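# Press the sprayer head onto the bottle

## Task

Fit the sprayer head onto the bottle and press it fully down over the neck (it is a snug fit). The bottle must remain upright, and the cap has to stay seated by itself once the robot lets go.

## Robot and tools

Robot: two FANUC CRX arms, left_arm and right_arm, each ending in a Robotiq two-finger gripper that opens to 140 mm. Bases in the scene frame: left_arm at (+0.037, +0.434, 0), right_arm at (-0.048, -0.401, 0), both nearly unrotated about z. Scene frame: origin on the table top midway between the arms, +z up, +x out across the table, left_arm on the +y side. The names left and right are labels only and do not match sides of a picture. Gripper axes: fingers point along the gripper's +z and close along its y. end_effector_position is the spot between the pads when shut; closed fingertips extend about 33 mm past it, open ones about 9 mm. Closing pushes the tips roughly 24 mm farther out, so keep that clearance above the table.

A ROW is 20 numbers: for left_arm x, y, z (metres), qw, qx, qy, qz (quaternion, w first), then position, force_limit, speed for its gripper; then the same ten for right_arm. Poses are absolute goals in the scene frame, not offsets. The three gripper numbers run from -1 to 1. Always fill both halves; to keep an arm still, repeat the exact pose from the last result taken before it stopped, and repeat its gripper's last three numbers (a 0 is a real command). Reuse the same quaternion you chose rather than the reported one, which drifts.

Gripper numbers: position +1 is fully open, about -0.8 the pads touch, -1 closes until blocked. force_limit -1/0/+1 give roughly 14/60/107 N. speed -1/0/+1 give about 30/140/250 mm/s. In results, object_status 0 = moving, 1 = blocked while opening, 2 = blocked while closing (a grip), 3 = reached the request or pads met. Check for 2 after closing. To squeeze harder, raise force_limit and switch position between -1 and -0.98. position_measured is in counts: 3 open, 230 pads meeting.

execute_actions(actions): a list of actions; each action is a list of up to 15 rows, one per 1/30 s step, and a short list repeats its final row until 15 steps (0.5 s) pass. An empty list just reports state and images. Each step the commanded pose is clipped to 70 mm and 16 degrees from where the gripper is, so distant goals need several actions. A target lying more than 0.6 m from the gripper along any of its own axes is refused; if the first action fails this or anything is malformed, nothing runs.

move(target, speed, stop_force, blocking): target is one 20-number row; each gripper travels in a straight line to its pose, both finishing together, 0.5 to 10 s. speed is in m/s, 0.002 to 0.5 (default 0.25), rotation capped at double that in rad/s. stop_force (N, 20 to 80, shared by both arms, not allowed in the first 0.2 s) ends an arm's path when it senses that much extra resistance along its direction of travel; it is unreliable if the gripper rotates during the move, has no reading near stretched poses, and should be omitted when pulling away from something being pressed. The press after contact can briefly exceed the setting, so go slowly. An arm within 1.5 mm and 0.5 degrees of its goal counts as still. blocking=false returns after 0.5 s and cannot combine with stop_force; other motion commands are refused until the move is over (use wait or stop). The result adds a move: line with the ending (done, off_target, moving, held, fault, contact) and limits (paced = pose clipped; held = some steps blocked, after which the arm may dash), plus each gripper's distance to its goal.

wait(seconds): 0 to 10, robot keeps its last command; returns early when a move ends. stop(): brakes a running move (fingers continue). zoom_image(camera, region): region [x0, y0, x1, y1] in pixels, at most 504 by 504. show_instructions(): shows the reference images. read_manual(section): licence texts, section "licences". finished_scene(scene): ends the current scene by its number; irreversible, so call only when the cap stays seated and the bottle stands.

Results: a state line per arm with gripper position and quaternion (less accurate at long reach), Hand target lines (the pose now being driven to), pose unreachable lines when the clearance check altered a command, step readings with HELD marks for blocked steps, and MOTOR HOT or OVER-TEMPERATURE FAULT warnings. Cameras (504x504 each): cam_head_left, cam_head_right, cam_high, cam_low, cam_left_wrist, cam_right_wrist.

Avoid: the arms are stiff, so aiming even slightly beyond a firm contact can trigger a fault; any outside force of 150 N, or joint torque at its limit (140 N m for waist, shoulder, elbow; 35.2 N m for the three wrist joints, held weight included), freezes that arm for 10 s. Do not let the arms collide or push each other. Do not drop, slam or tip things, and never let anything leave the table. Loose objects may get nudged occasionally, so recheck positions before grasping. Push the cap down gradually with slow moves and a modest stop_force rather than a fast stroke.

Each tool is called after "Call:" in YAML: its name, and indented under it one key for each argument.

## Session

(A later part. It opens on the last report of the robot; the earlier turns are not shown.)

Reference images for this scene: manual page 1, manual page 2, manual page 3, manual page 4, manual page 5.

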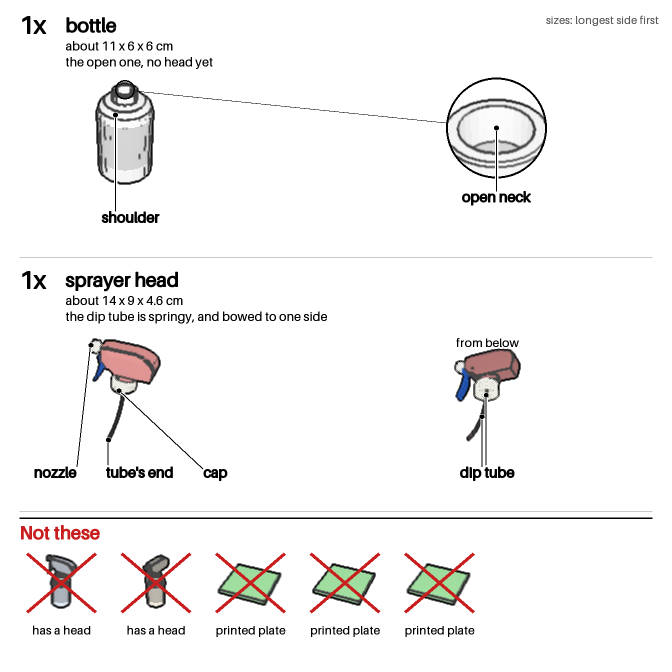

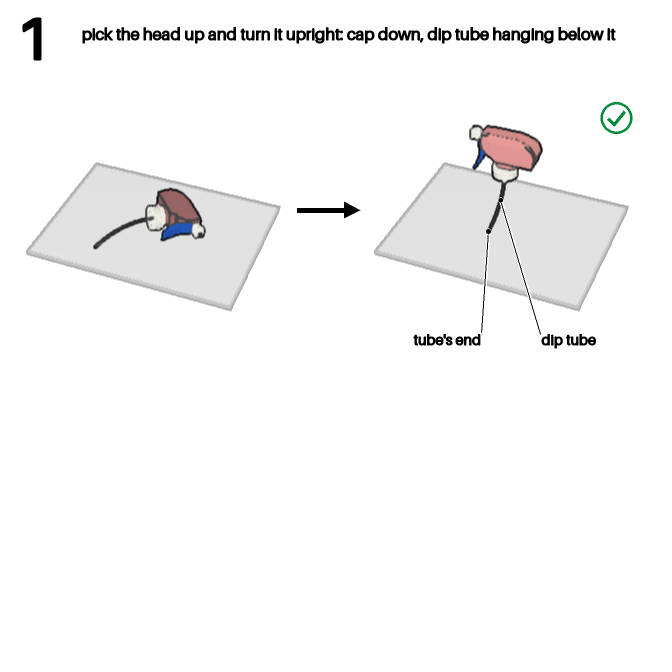

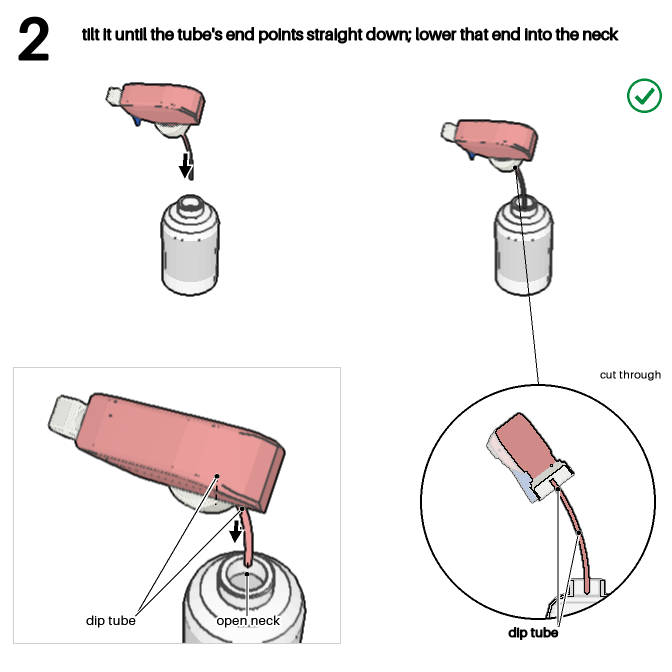

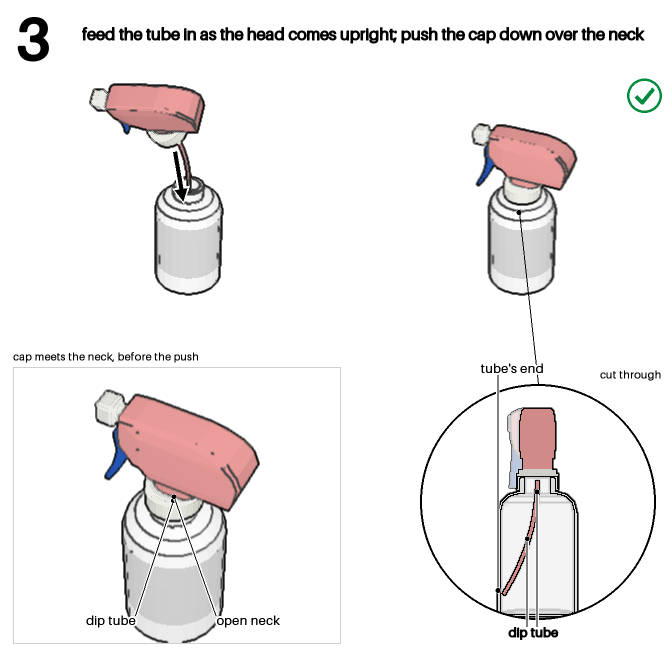

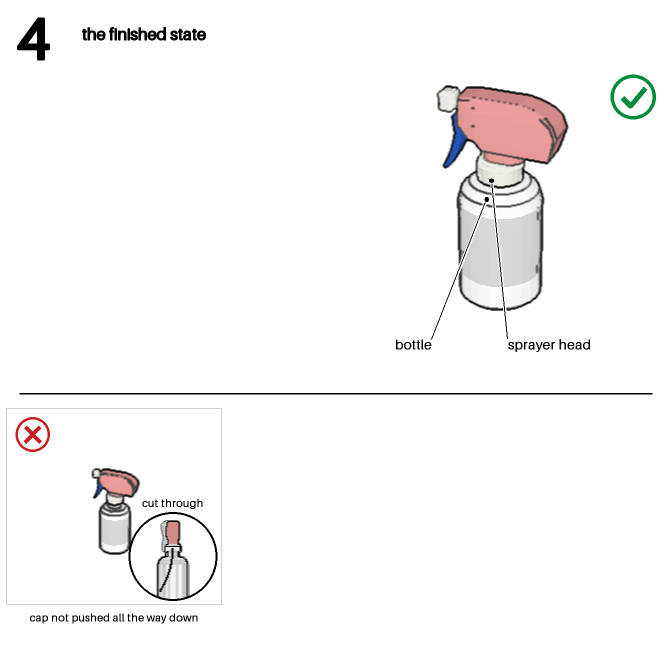

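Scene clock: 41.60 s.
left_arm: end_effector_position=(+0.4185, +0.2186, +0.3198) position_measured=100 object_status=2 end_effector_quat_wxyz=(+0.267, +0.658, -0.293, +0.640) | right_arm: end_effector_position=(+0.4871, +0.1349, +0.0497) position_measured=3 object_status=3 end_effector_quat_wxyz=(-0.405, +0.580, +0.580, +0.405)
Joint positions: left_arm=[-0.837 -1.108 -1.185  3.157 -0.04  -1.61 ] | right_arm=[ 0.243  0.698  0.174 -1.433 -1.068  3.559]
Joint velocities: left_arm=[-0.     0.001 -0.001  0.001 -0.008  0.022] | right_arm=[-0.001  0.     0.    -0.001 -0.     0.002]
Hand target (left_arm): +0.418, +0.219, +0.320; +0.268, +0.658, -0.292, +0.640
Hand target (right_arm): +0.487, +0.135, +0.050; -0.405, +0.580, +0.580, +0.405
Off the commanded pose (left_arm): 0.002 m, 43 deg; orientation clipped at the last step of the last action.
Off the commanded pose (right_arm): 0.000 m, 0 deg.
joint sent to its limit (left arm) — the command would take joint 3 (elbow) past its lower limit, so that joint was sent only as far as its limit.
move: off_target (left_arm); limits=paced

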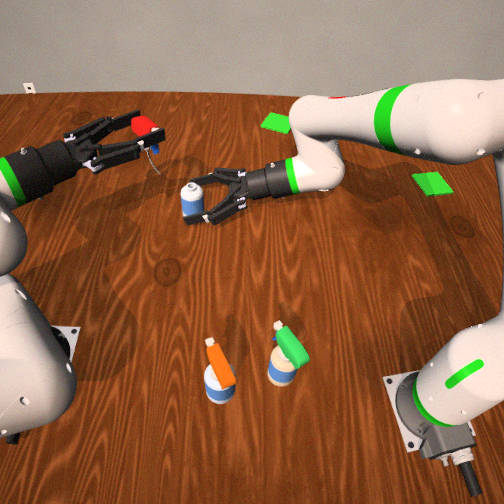

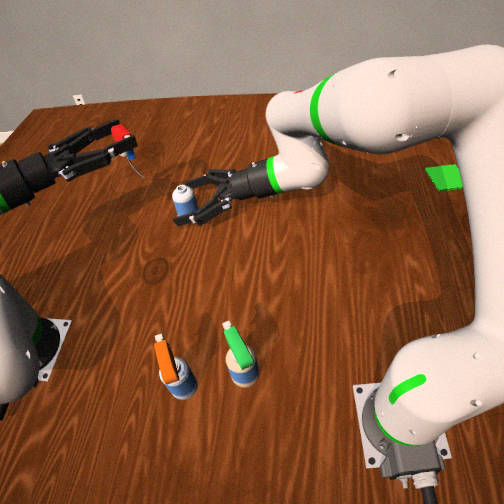

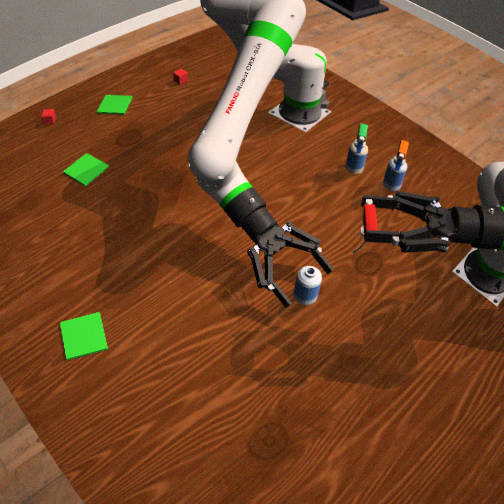

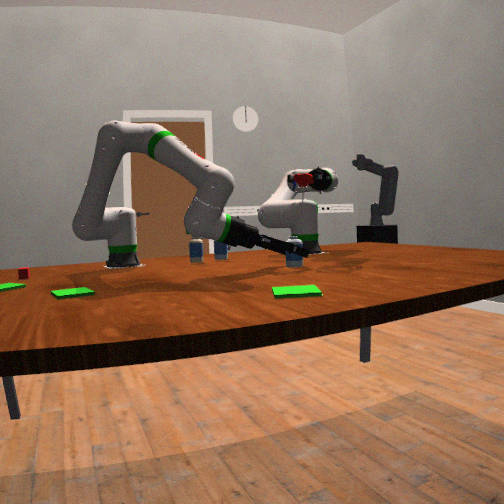

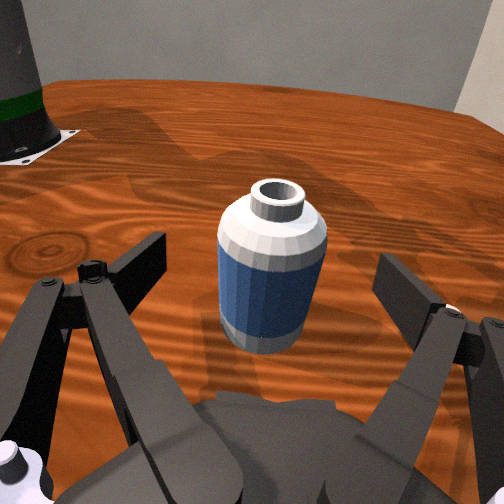

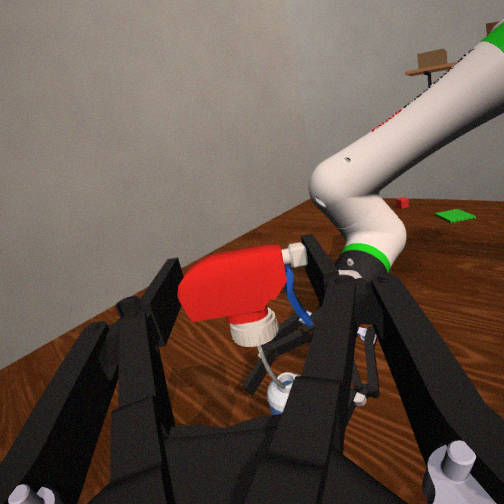

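Call:
move:
  target: [0.50,0.20,0.32,0,0.707,0,0.707,-1,0.5,0, 0.489,0.152,0.048,0.405,-0.58,-0.58,-0.405,1,0,0]
  speed: 0.15

Call:
move:
  target: [0.50,0.20,0.32,0,0.707,0,0.707,-1,0.5,0, 0.489,0.152,0.048,0.405,-0.58,-0.58,-0.405,-1,0,-0.3]
  speed: 0.15

Scene clock: 49.50 s.
left_arm: end_effector_position=(+0.5008, +0.2001, +0.3201) position_measured=100 object_status=2 end_effector_quat_wxyz=(+0.239, +0.638, -0.236, +0.693) | right_arm: end_effector_position=(+0.4890, +0.1520, +0.0479) position_measured=3 object_status=3 end_effector_quat_wxyz=(-0.405, +0.580, +0.580, +0.405)
Joint positions: left_arm=[-0.809 -0.566 -1.099  3.315 -0.616 -1.742] | right_arm=[ 0.267  0.715  0.2   -1.439 -1.048  3.547]
Joint velocities: left_arm=[-0.009  0.038 -0.017  0.    -0.087 -0.012] | right_arm=[-0.     0.    -0.     0.001 -0.     0.   ]
Hand target (left_arm): +0.501, +0.200, +0.320; +0.239, +0.637, -0.236, +0.694
Hand target (right_arm): +0.489, +0.152, +0.048; -0.405, +0.580, +0.580, +0.405
Off the commanded pose (left_arm): 0.001 m, 40 deg; orientation clipped at the last step of the last action.
Off the commanded pose (right_arm): 0.000 m, 0 deg.
joint sent to its limit (left arm) — the command would take joint 4 (forearm roll) past its upper limit, so that joint was sent only as far as its limit.
move: off_target (left_arm); limits=paced

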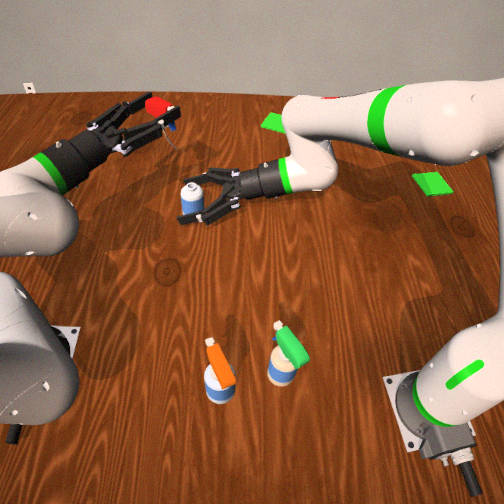

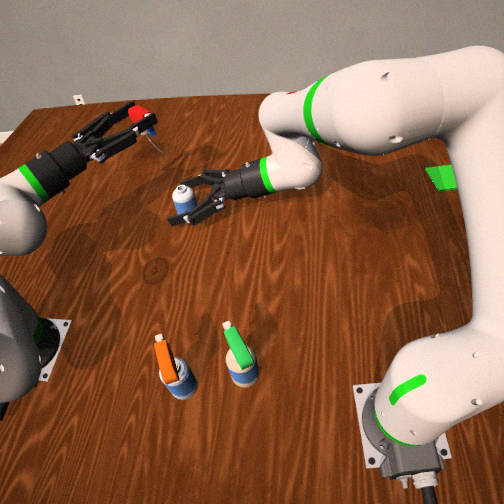

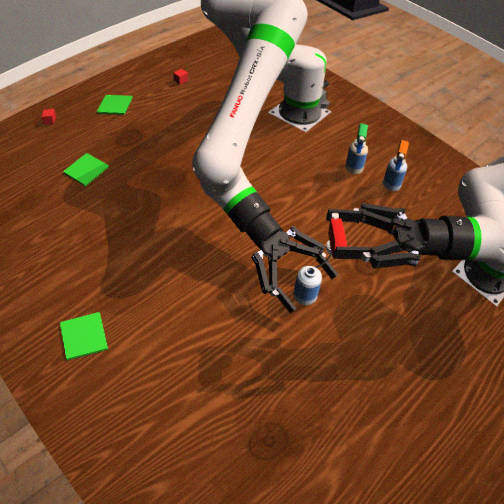

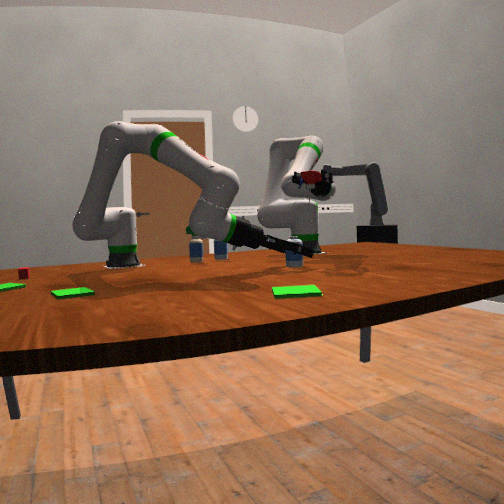

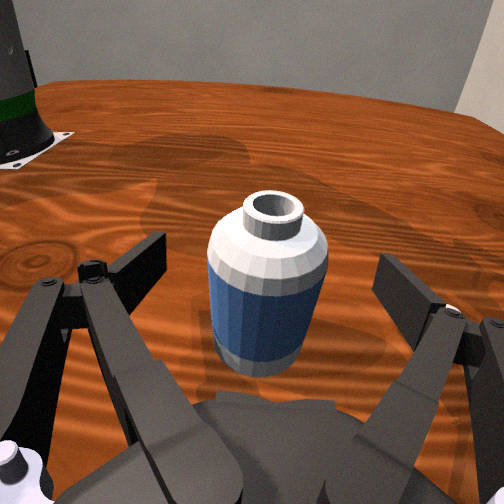

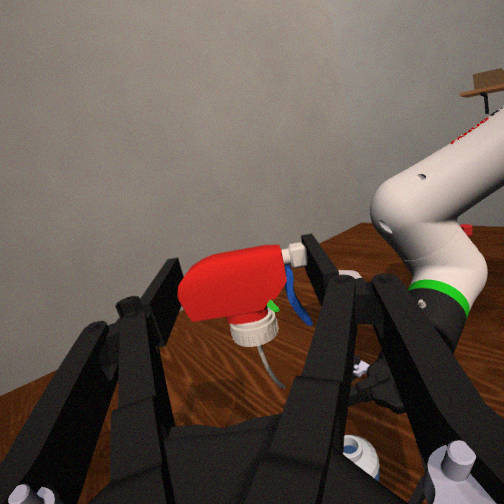

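Scene clock: 52.07 s.
left_arm: end_effector_position=(+0.5008, +0.2006, +0.3199) position_measured=100 object_status=2 end_effector_quat_wxyz=(+0.237, +0.631, -0.236, +0.700) | right_arm: end_effector_position=(+0.4890, +0.1520, +0.0480) position_measured=142 object_status=2 end_effector_quat_wxyz=(-0.405, +0.580, +0.580, +0.405)
Joint positions: left_arm=[-0.813 -0.546 -1.109  3.315 -0.663 -1.749] | right_arm=[ 0.267  0.714  0.2   -1.439 -1.048  3.547]
Joint velocities: left_arm=[-0.005  0.008 -0.003 -0.001 -0.017 -0.004] | right_arm=[ 0.001  0.     0.    -0.     0.001  0.   ]
Hand target (left_arm): +0.501, +0.201, +0.320; +0.237, +0.631, -0.236, +0.700
Hand target (right_arm): +0.489, +0.152, +0.048; -0.405, +0.580, +0.580, +0.405
Off the commanded pose (left_arm): 0.001 m, 40 deg; orientation clipped at the last step of the last action.
Off the commanded pose (right_arm): 0.000 m, 0 deg.
joint sent to its limit (left arm) — the command would take joint 4 (forearm roll) past its upper limit, so that joint was sent only as far as its limit.
move: off_target (left_arm); limits=paced

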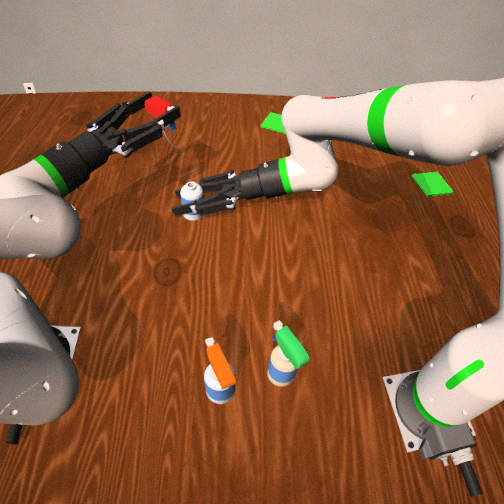

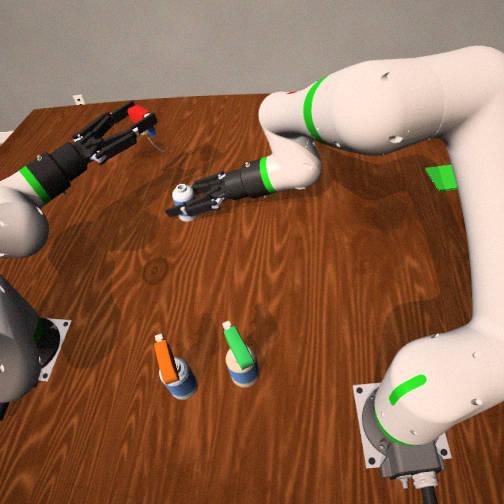

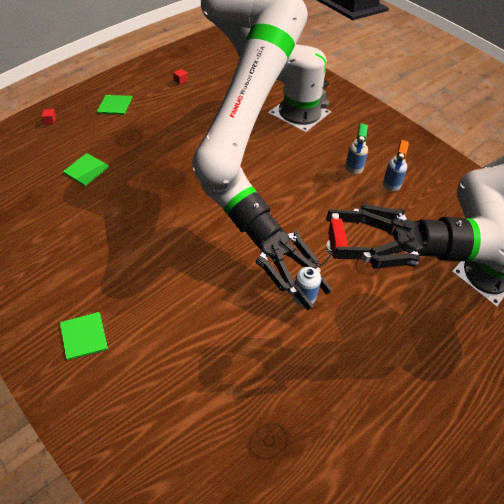

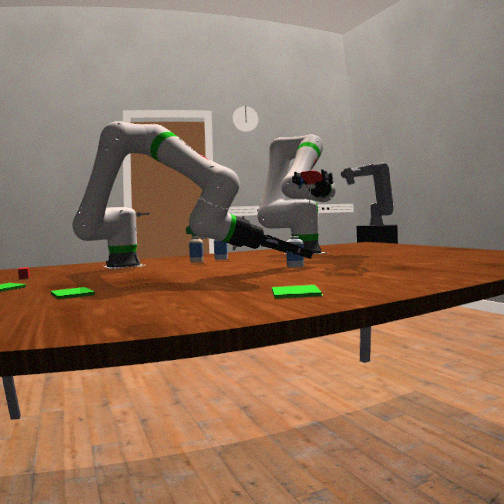

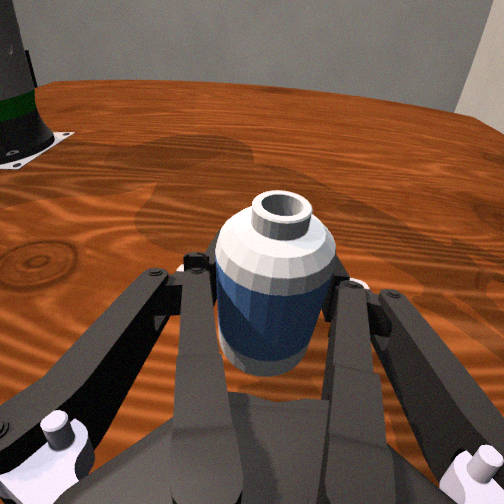

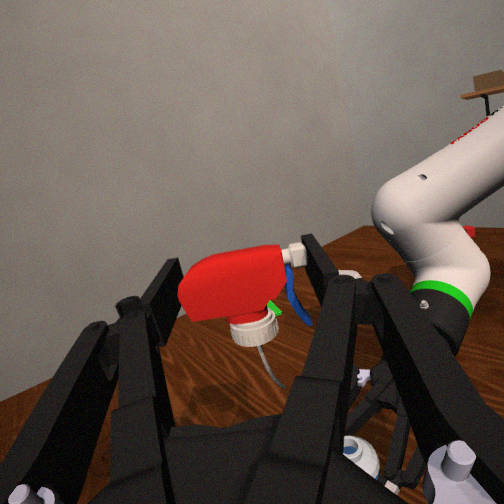

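Call:
move:
  target: [0.50,0.20,0.32,0.5,0.5,-0.5,0.5,-1,0.5,0, 0.489,0.152,0.048,0.405,-0.58,-0.58,-0.405,-1,0,-0.3]
  speed: 0.2

Call:
zoom_image:
  camera: "cam_low"
  region: [240,150,360,280]

Scene clock: 59.50 s.
left_arm: end_effector_position=(+0.5004, +0.2002, +0.3186) position_measured=100 object_status=2 end_effector_quat_wxyz=(+0.498, +0.501, -0.501, +0.500) | right_arm: end_effector_position=(+0.4890, +0.1520, +0.0480) position_measured=142 object_status=2 end_effector_quat_wxyz=(-0.405, +0.580, +0.580, +0.405)
Joint positions: left_arm=[ 0.31   0.277 -0.624  1.306 -1.769 -0.929] | right_arm=[ 0.267  0.714  0.2   -1.439 -1.049  3.547]
Joint velocities: left_arm=[-0.002  0.001  0.001  0.002 -0.001 -0.   ] | right_arm=[ 0.001  0.    -0.     0.    -0.     0.   ]
Hand target (left_arm): +0.500, +0.200, +0.319; +0.498, +0.501, -0.501, +0.500
Hand target (right_arm): +0.489, +0.152, +0.048; -0.405, +0.580, +0.580, +0.405
Off the commanded pose (left_arm): 0.001 m, 0 deg.
Off the commanded pose (right_arm): 0.000 m, 0 deg.
move: done

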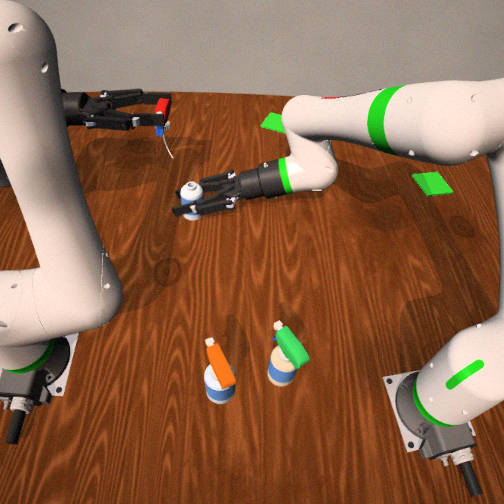

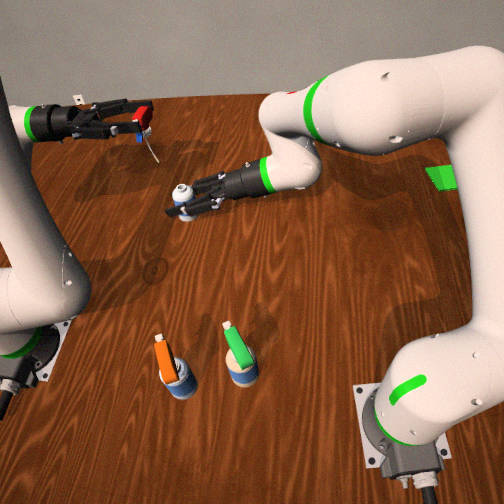

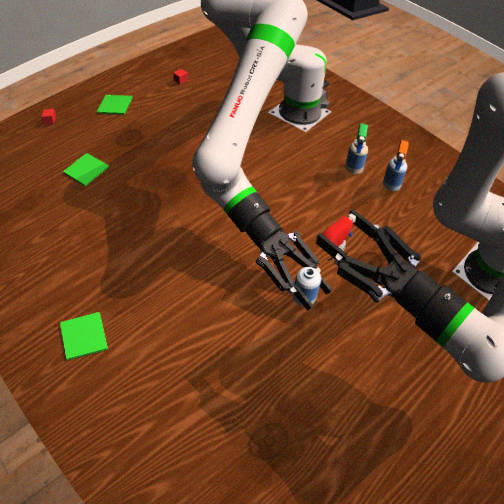

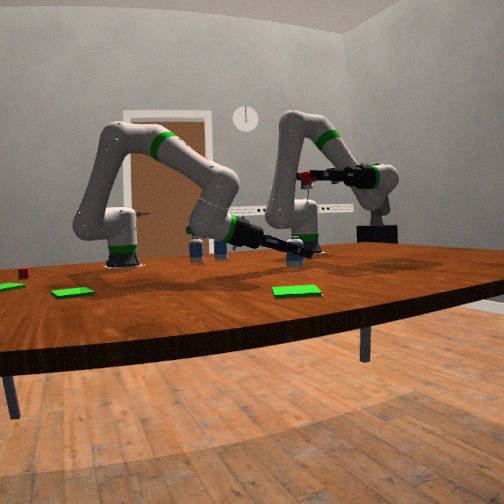

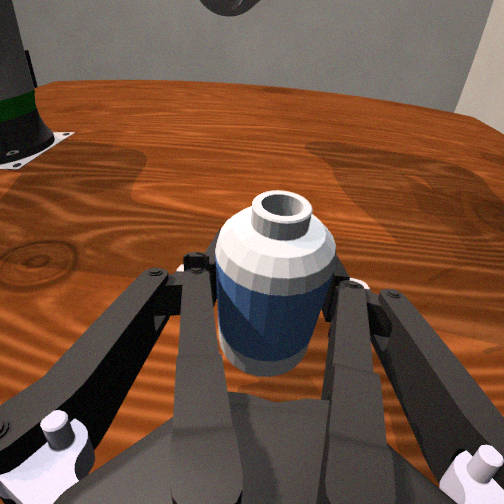

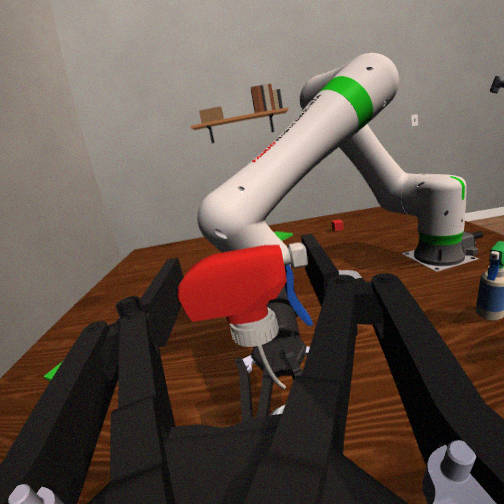

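Region (240, 150, 360, 280) of cam_low's 504x504 image, scaled by 3.877, with more detail than that image has; it fills the left 465 columns of this view, and the rest is white.

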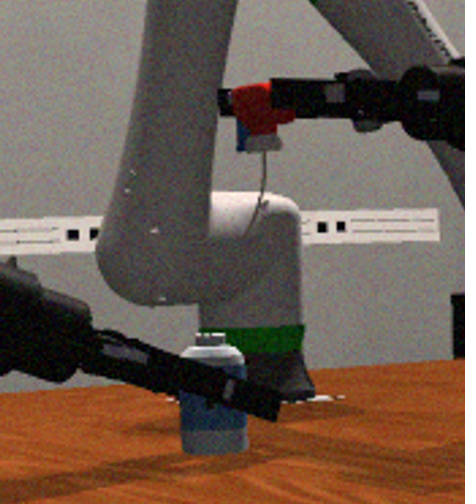

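Call:
move:
  target: [0.492,0.165,0.25,0.5,0.5,-0.5,0.5,-1,0.5,0, 0.489,0.152,0.048,0.405,-0.58,-0.58,-0.405,-1,0,-0.3]
  speed: 0.15

Call:
zoom_image:
  camera: "cam_low"
  region: [240,170,340,280]

Call:
zoom_image:
  camera: "cam_head_left"
  region: [130,90,260,230]

Scene clock: 66.73 s.
left_arm: end_effector_position=(+0.4921, +0.1651, +0.2500) position_measured=100 object_status=2 end_effector_quat_wxyz=(+0.500, +0.500, -0.500, +0.500) | right_arm: end_effector_position=(+0.4890, +0.1520, +0.0480) position_measured=142 object_status=2 end_effector_quat_wxyz=(-0.405, +0.580, +0.580, +0.405)
Joint positions: left_arm=[ 0.232  0.366 -0.709  1.347 -1.691 -1.089] | right_arm=[ 0.267  0.714  0.2   -1.439 -1.049  3.547]
Joint velocities: left_arm=[-0.     0.    -0.    -0.001 -0.     0.001] | right_arm=[-0.     0.    -0.     0.001 -0.    -0.002]
Hand target (left_arm): +0.492, +0.165, +0.250; +0.500, +0.500, -0.500, +0.500
Hand target (right_arm): +0.489, +0.152, +0.048; -0.405, +0.580, +0.580, +0.405
Off the commanded pose (left_arm): 0.000 m, 0 deg.
Off the commanded pose (right_arm): 0.000 m, 0 deg.
move: done

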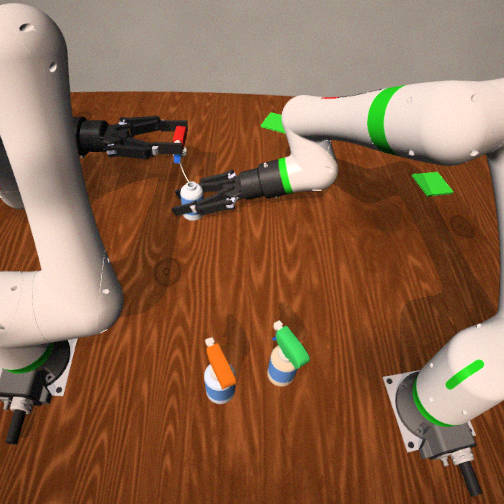

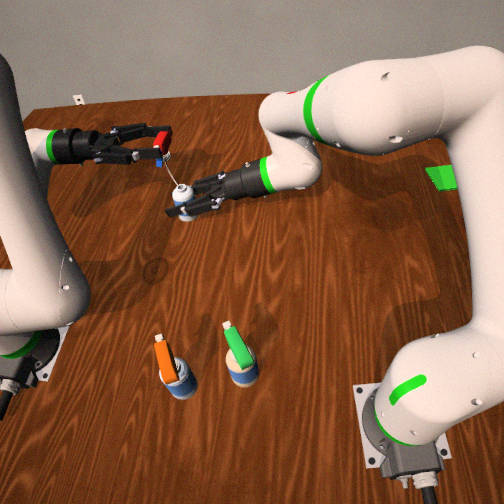

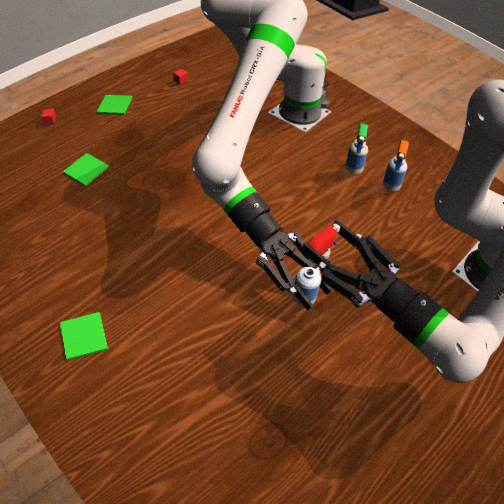

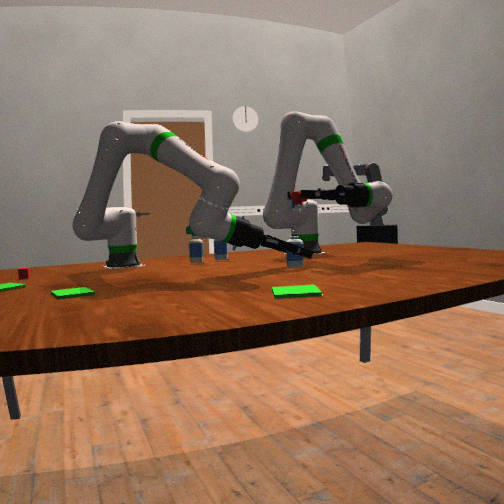

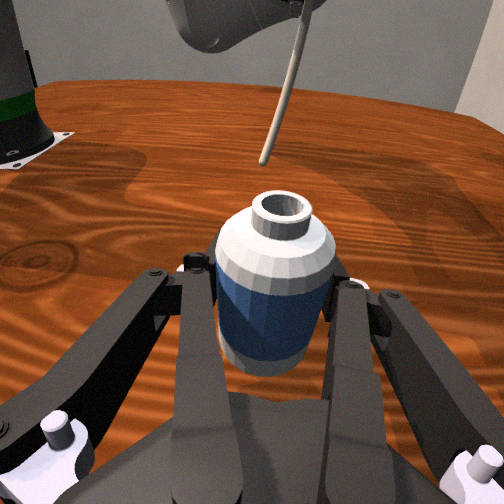

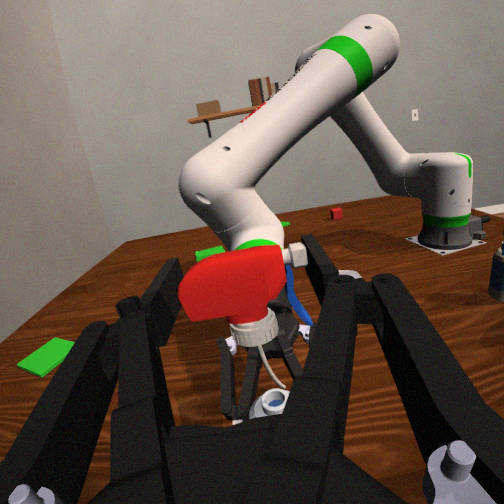

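Region (240, 170, 340, 280) of cam_low's 504x504 image, scaled by 4.582, with more detail than that image has; it fills the left 458 columns of this view, and the rest is white.

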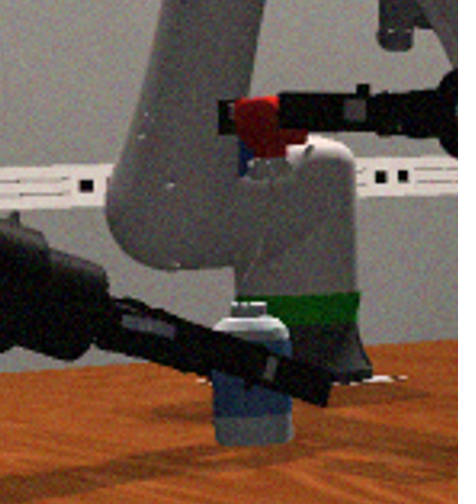

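Region (130, 90, 260, 230) of cam_head_left's 504x504 image, scaled by 3.600, with more detail than that image has; it fills the left 468 columns of this view, and the rest is white.

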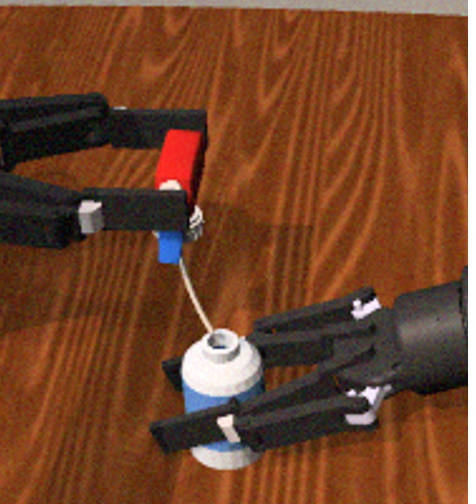

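Call:
move:
  target: [0.502,0.161,0.238,0.5,0.5,-0.5,0.5,-1,0.5,0, 0.489,0.152,0.048,0.405,-0.58,-0.58,-0.405,-1,0,-0.3]
  speed: 0.08

Call:
zoom_image:
  camera: "cam_head_left"
  region: [130,90,260,230]

Scene clock: 71.53 s.
left_arm: end_effector_position=(+0.5020, +0.1610, +0.2381) position_measured=100 object_status=2 end_effector_quat_wxyz=(+0.500, +0.500, -0.500, +0.500) | right_arm: end_effector_position=(+0.4890, +0.1520, +0.0480) position_measured=142 object_status=2 end_effector_quat_wxyz=(-0.405, +0.580, +0.580, +0.405)
Joint positions: left_arm=[ 0.215  0.405 -0.69   1.36  -1.678 -1.106] | right_arm=[ 0.267  0.714  0.2   -1.439 -1.049  3.547]
Joint velocities: left_arm=[ 0.     0.     0.     0.002  0.    -0.002] | right_arm=[-0.    -0.     0.     0.001  0.001  0.   ]
Hand target (left_arm): +0.502, +0.161, +0.238; +0.500, +0.500, -0.500, +0.500
Hand target (right_arm): +0.489, +0.152, +0.048; -0.405, +0.580, +0.580, +0.405
Off the commanded pose (left_arm): 0.000 m, 0 deg.
Off the commanded pose (right_arm): 0.000 m, 0 deg.
move: done

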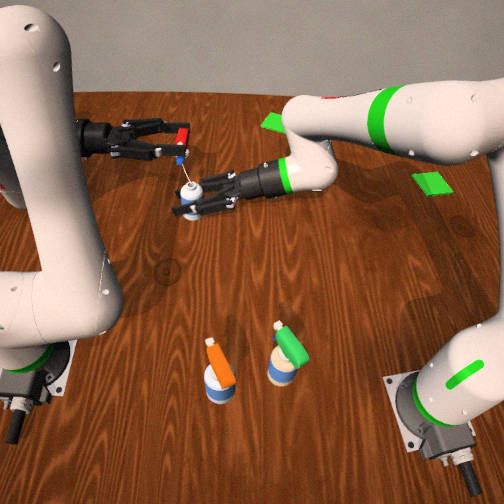

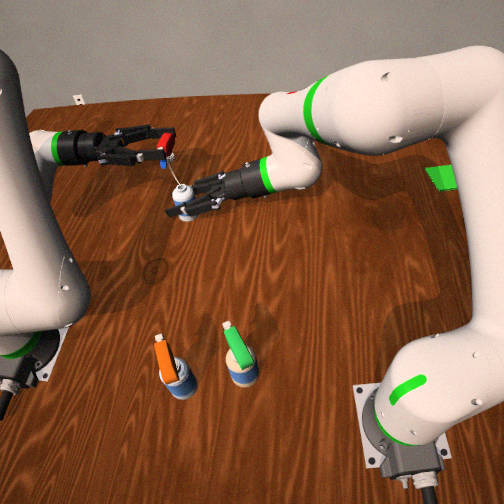

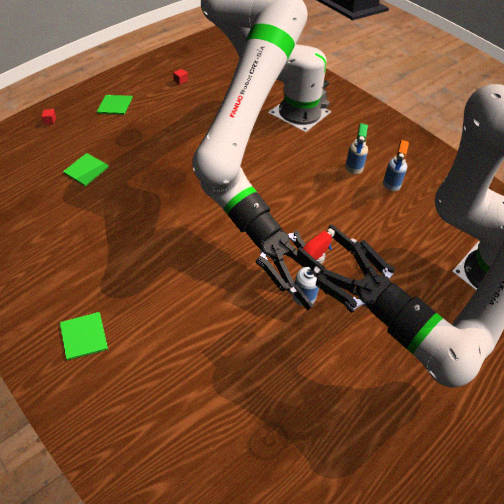

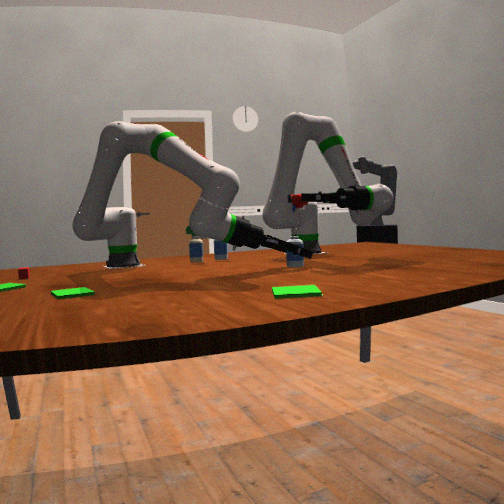

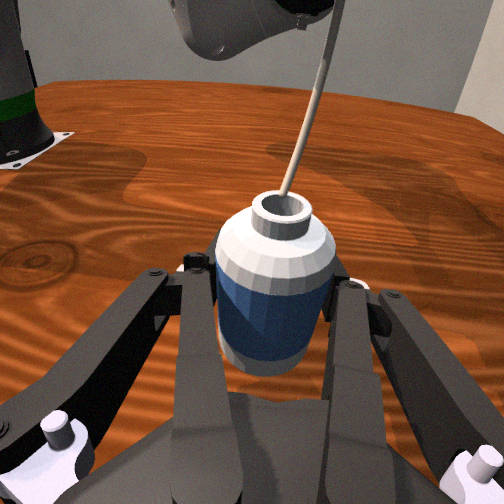

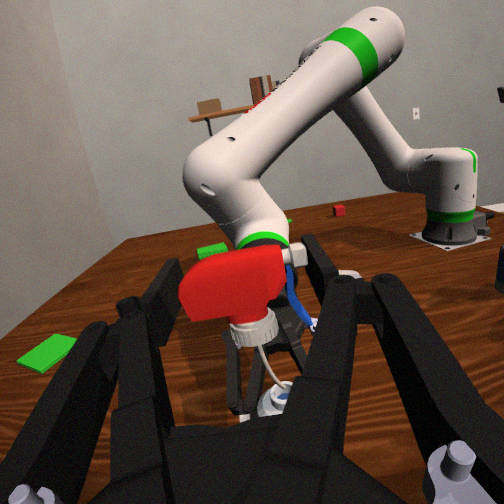

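Region (130, 90, 260, 230) of cam_head_left's 504x504 image, scaled by 3.600, with more detail than that image has; it fills the left 468 columns of this view, and the rest is white.

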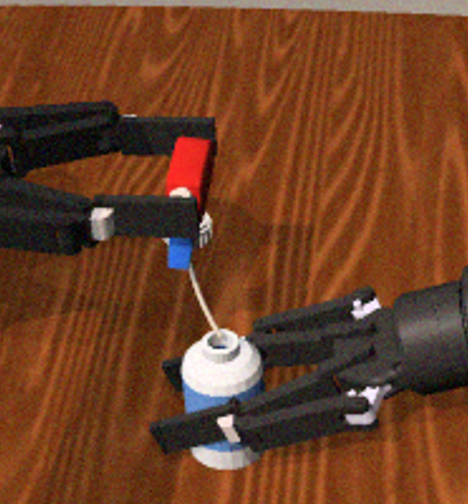

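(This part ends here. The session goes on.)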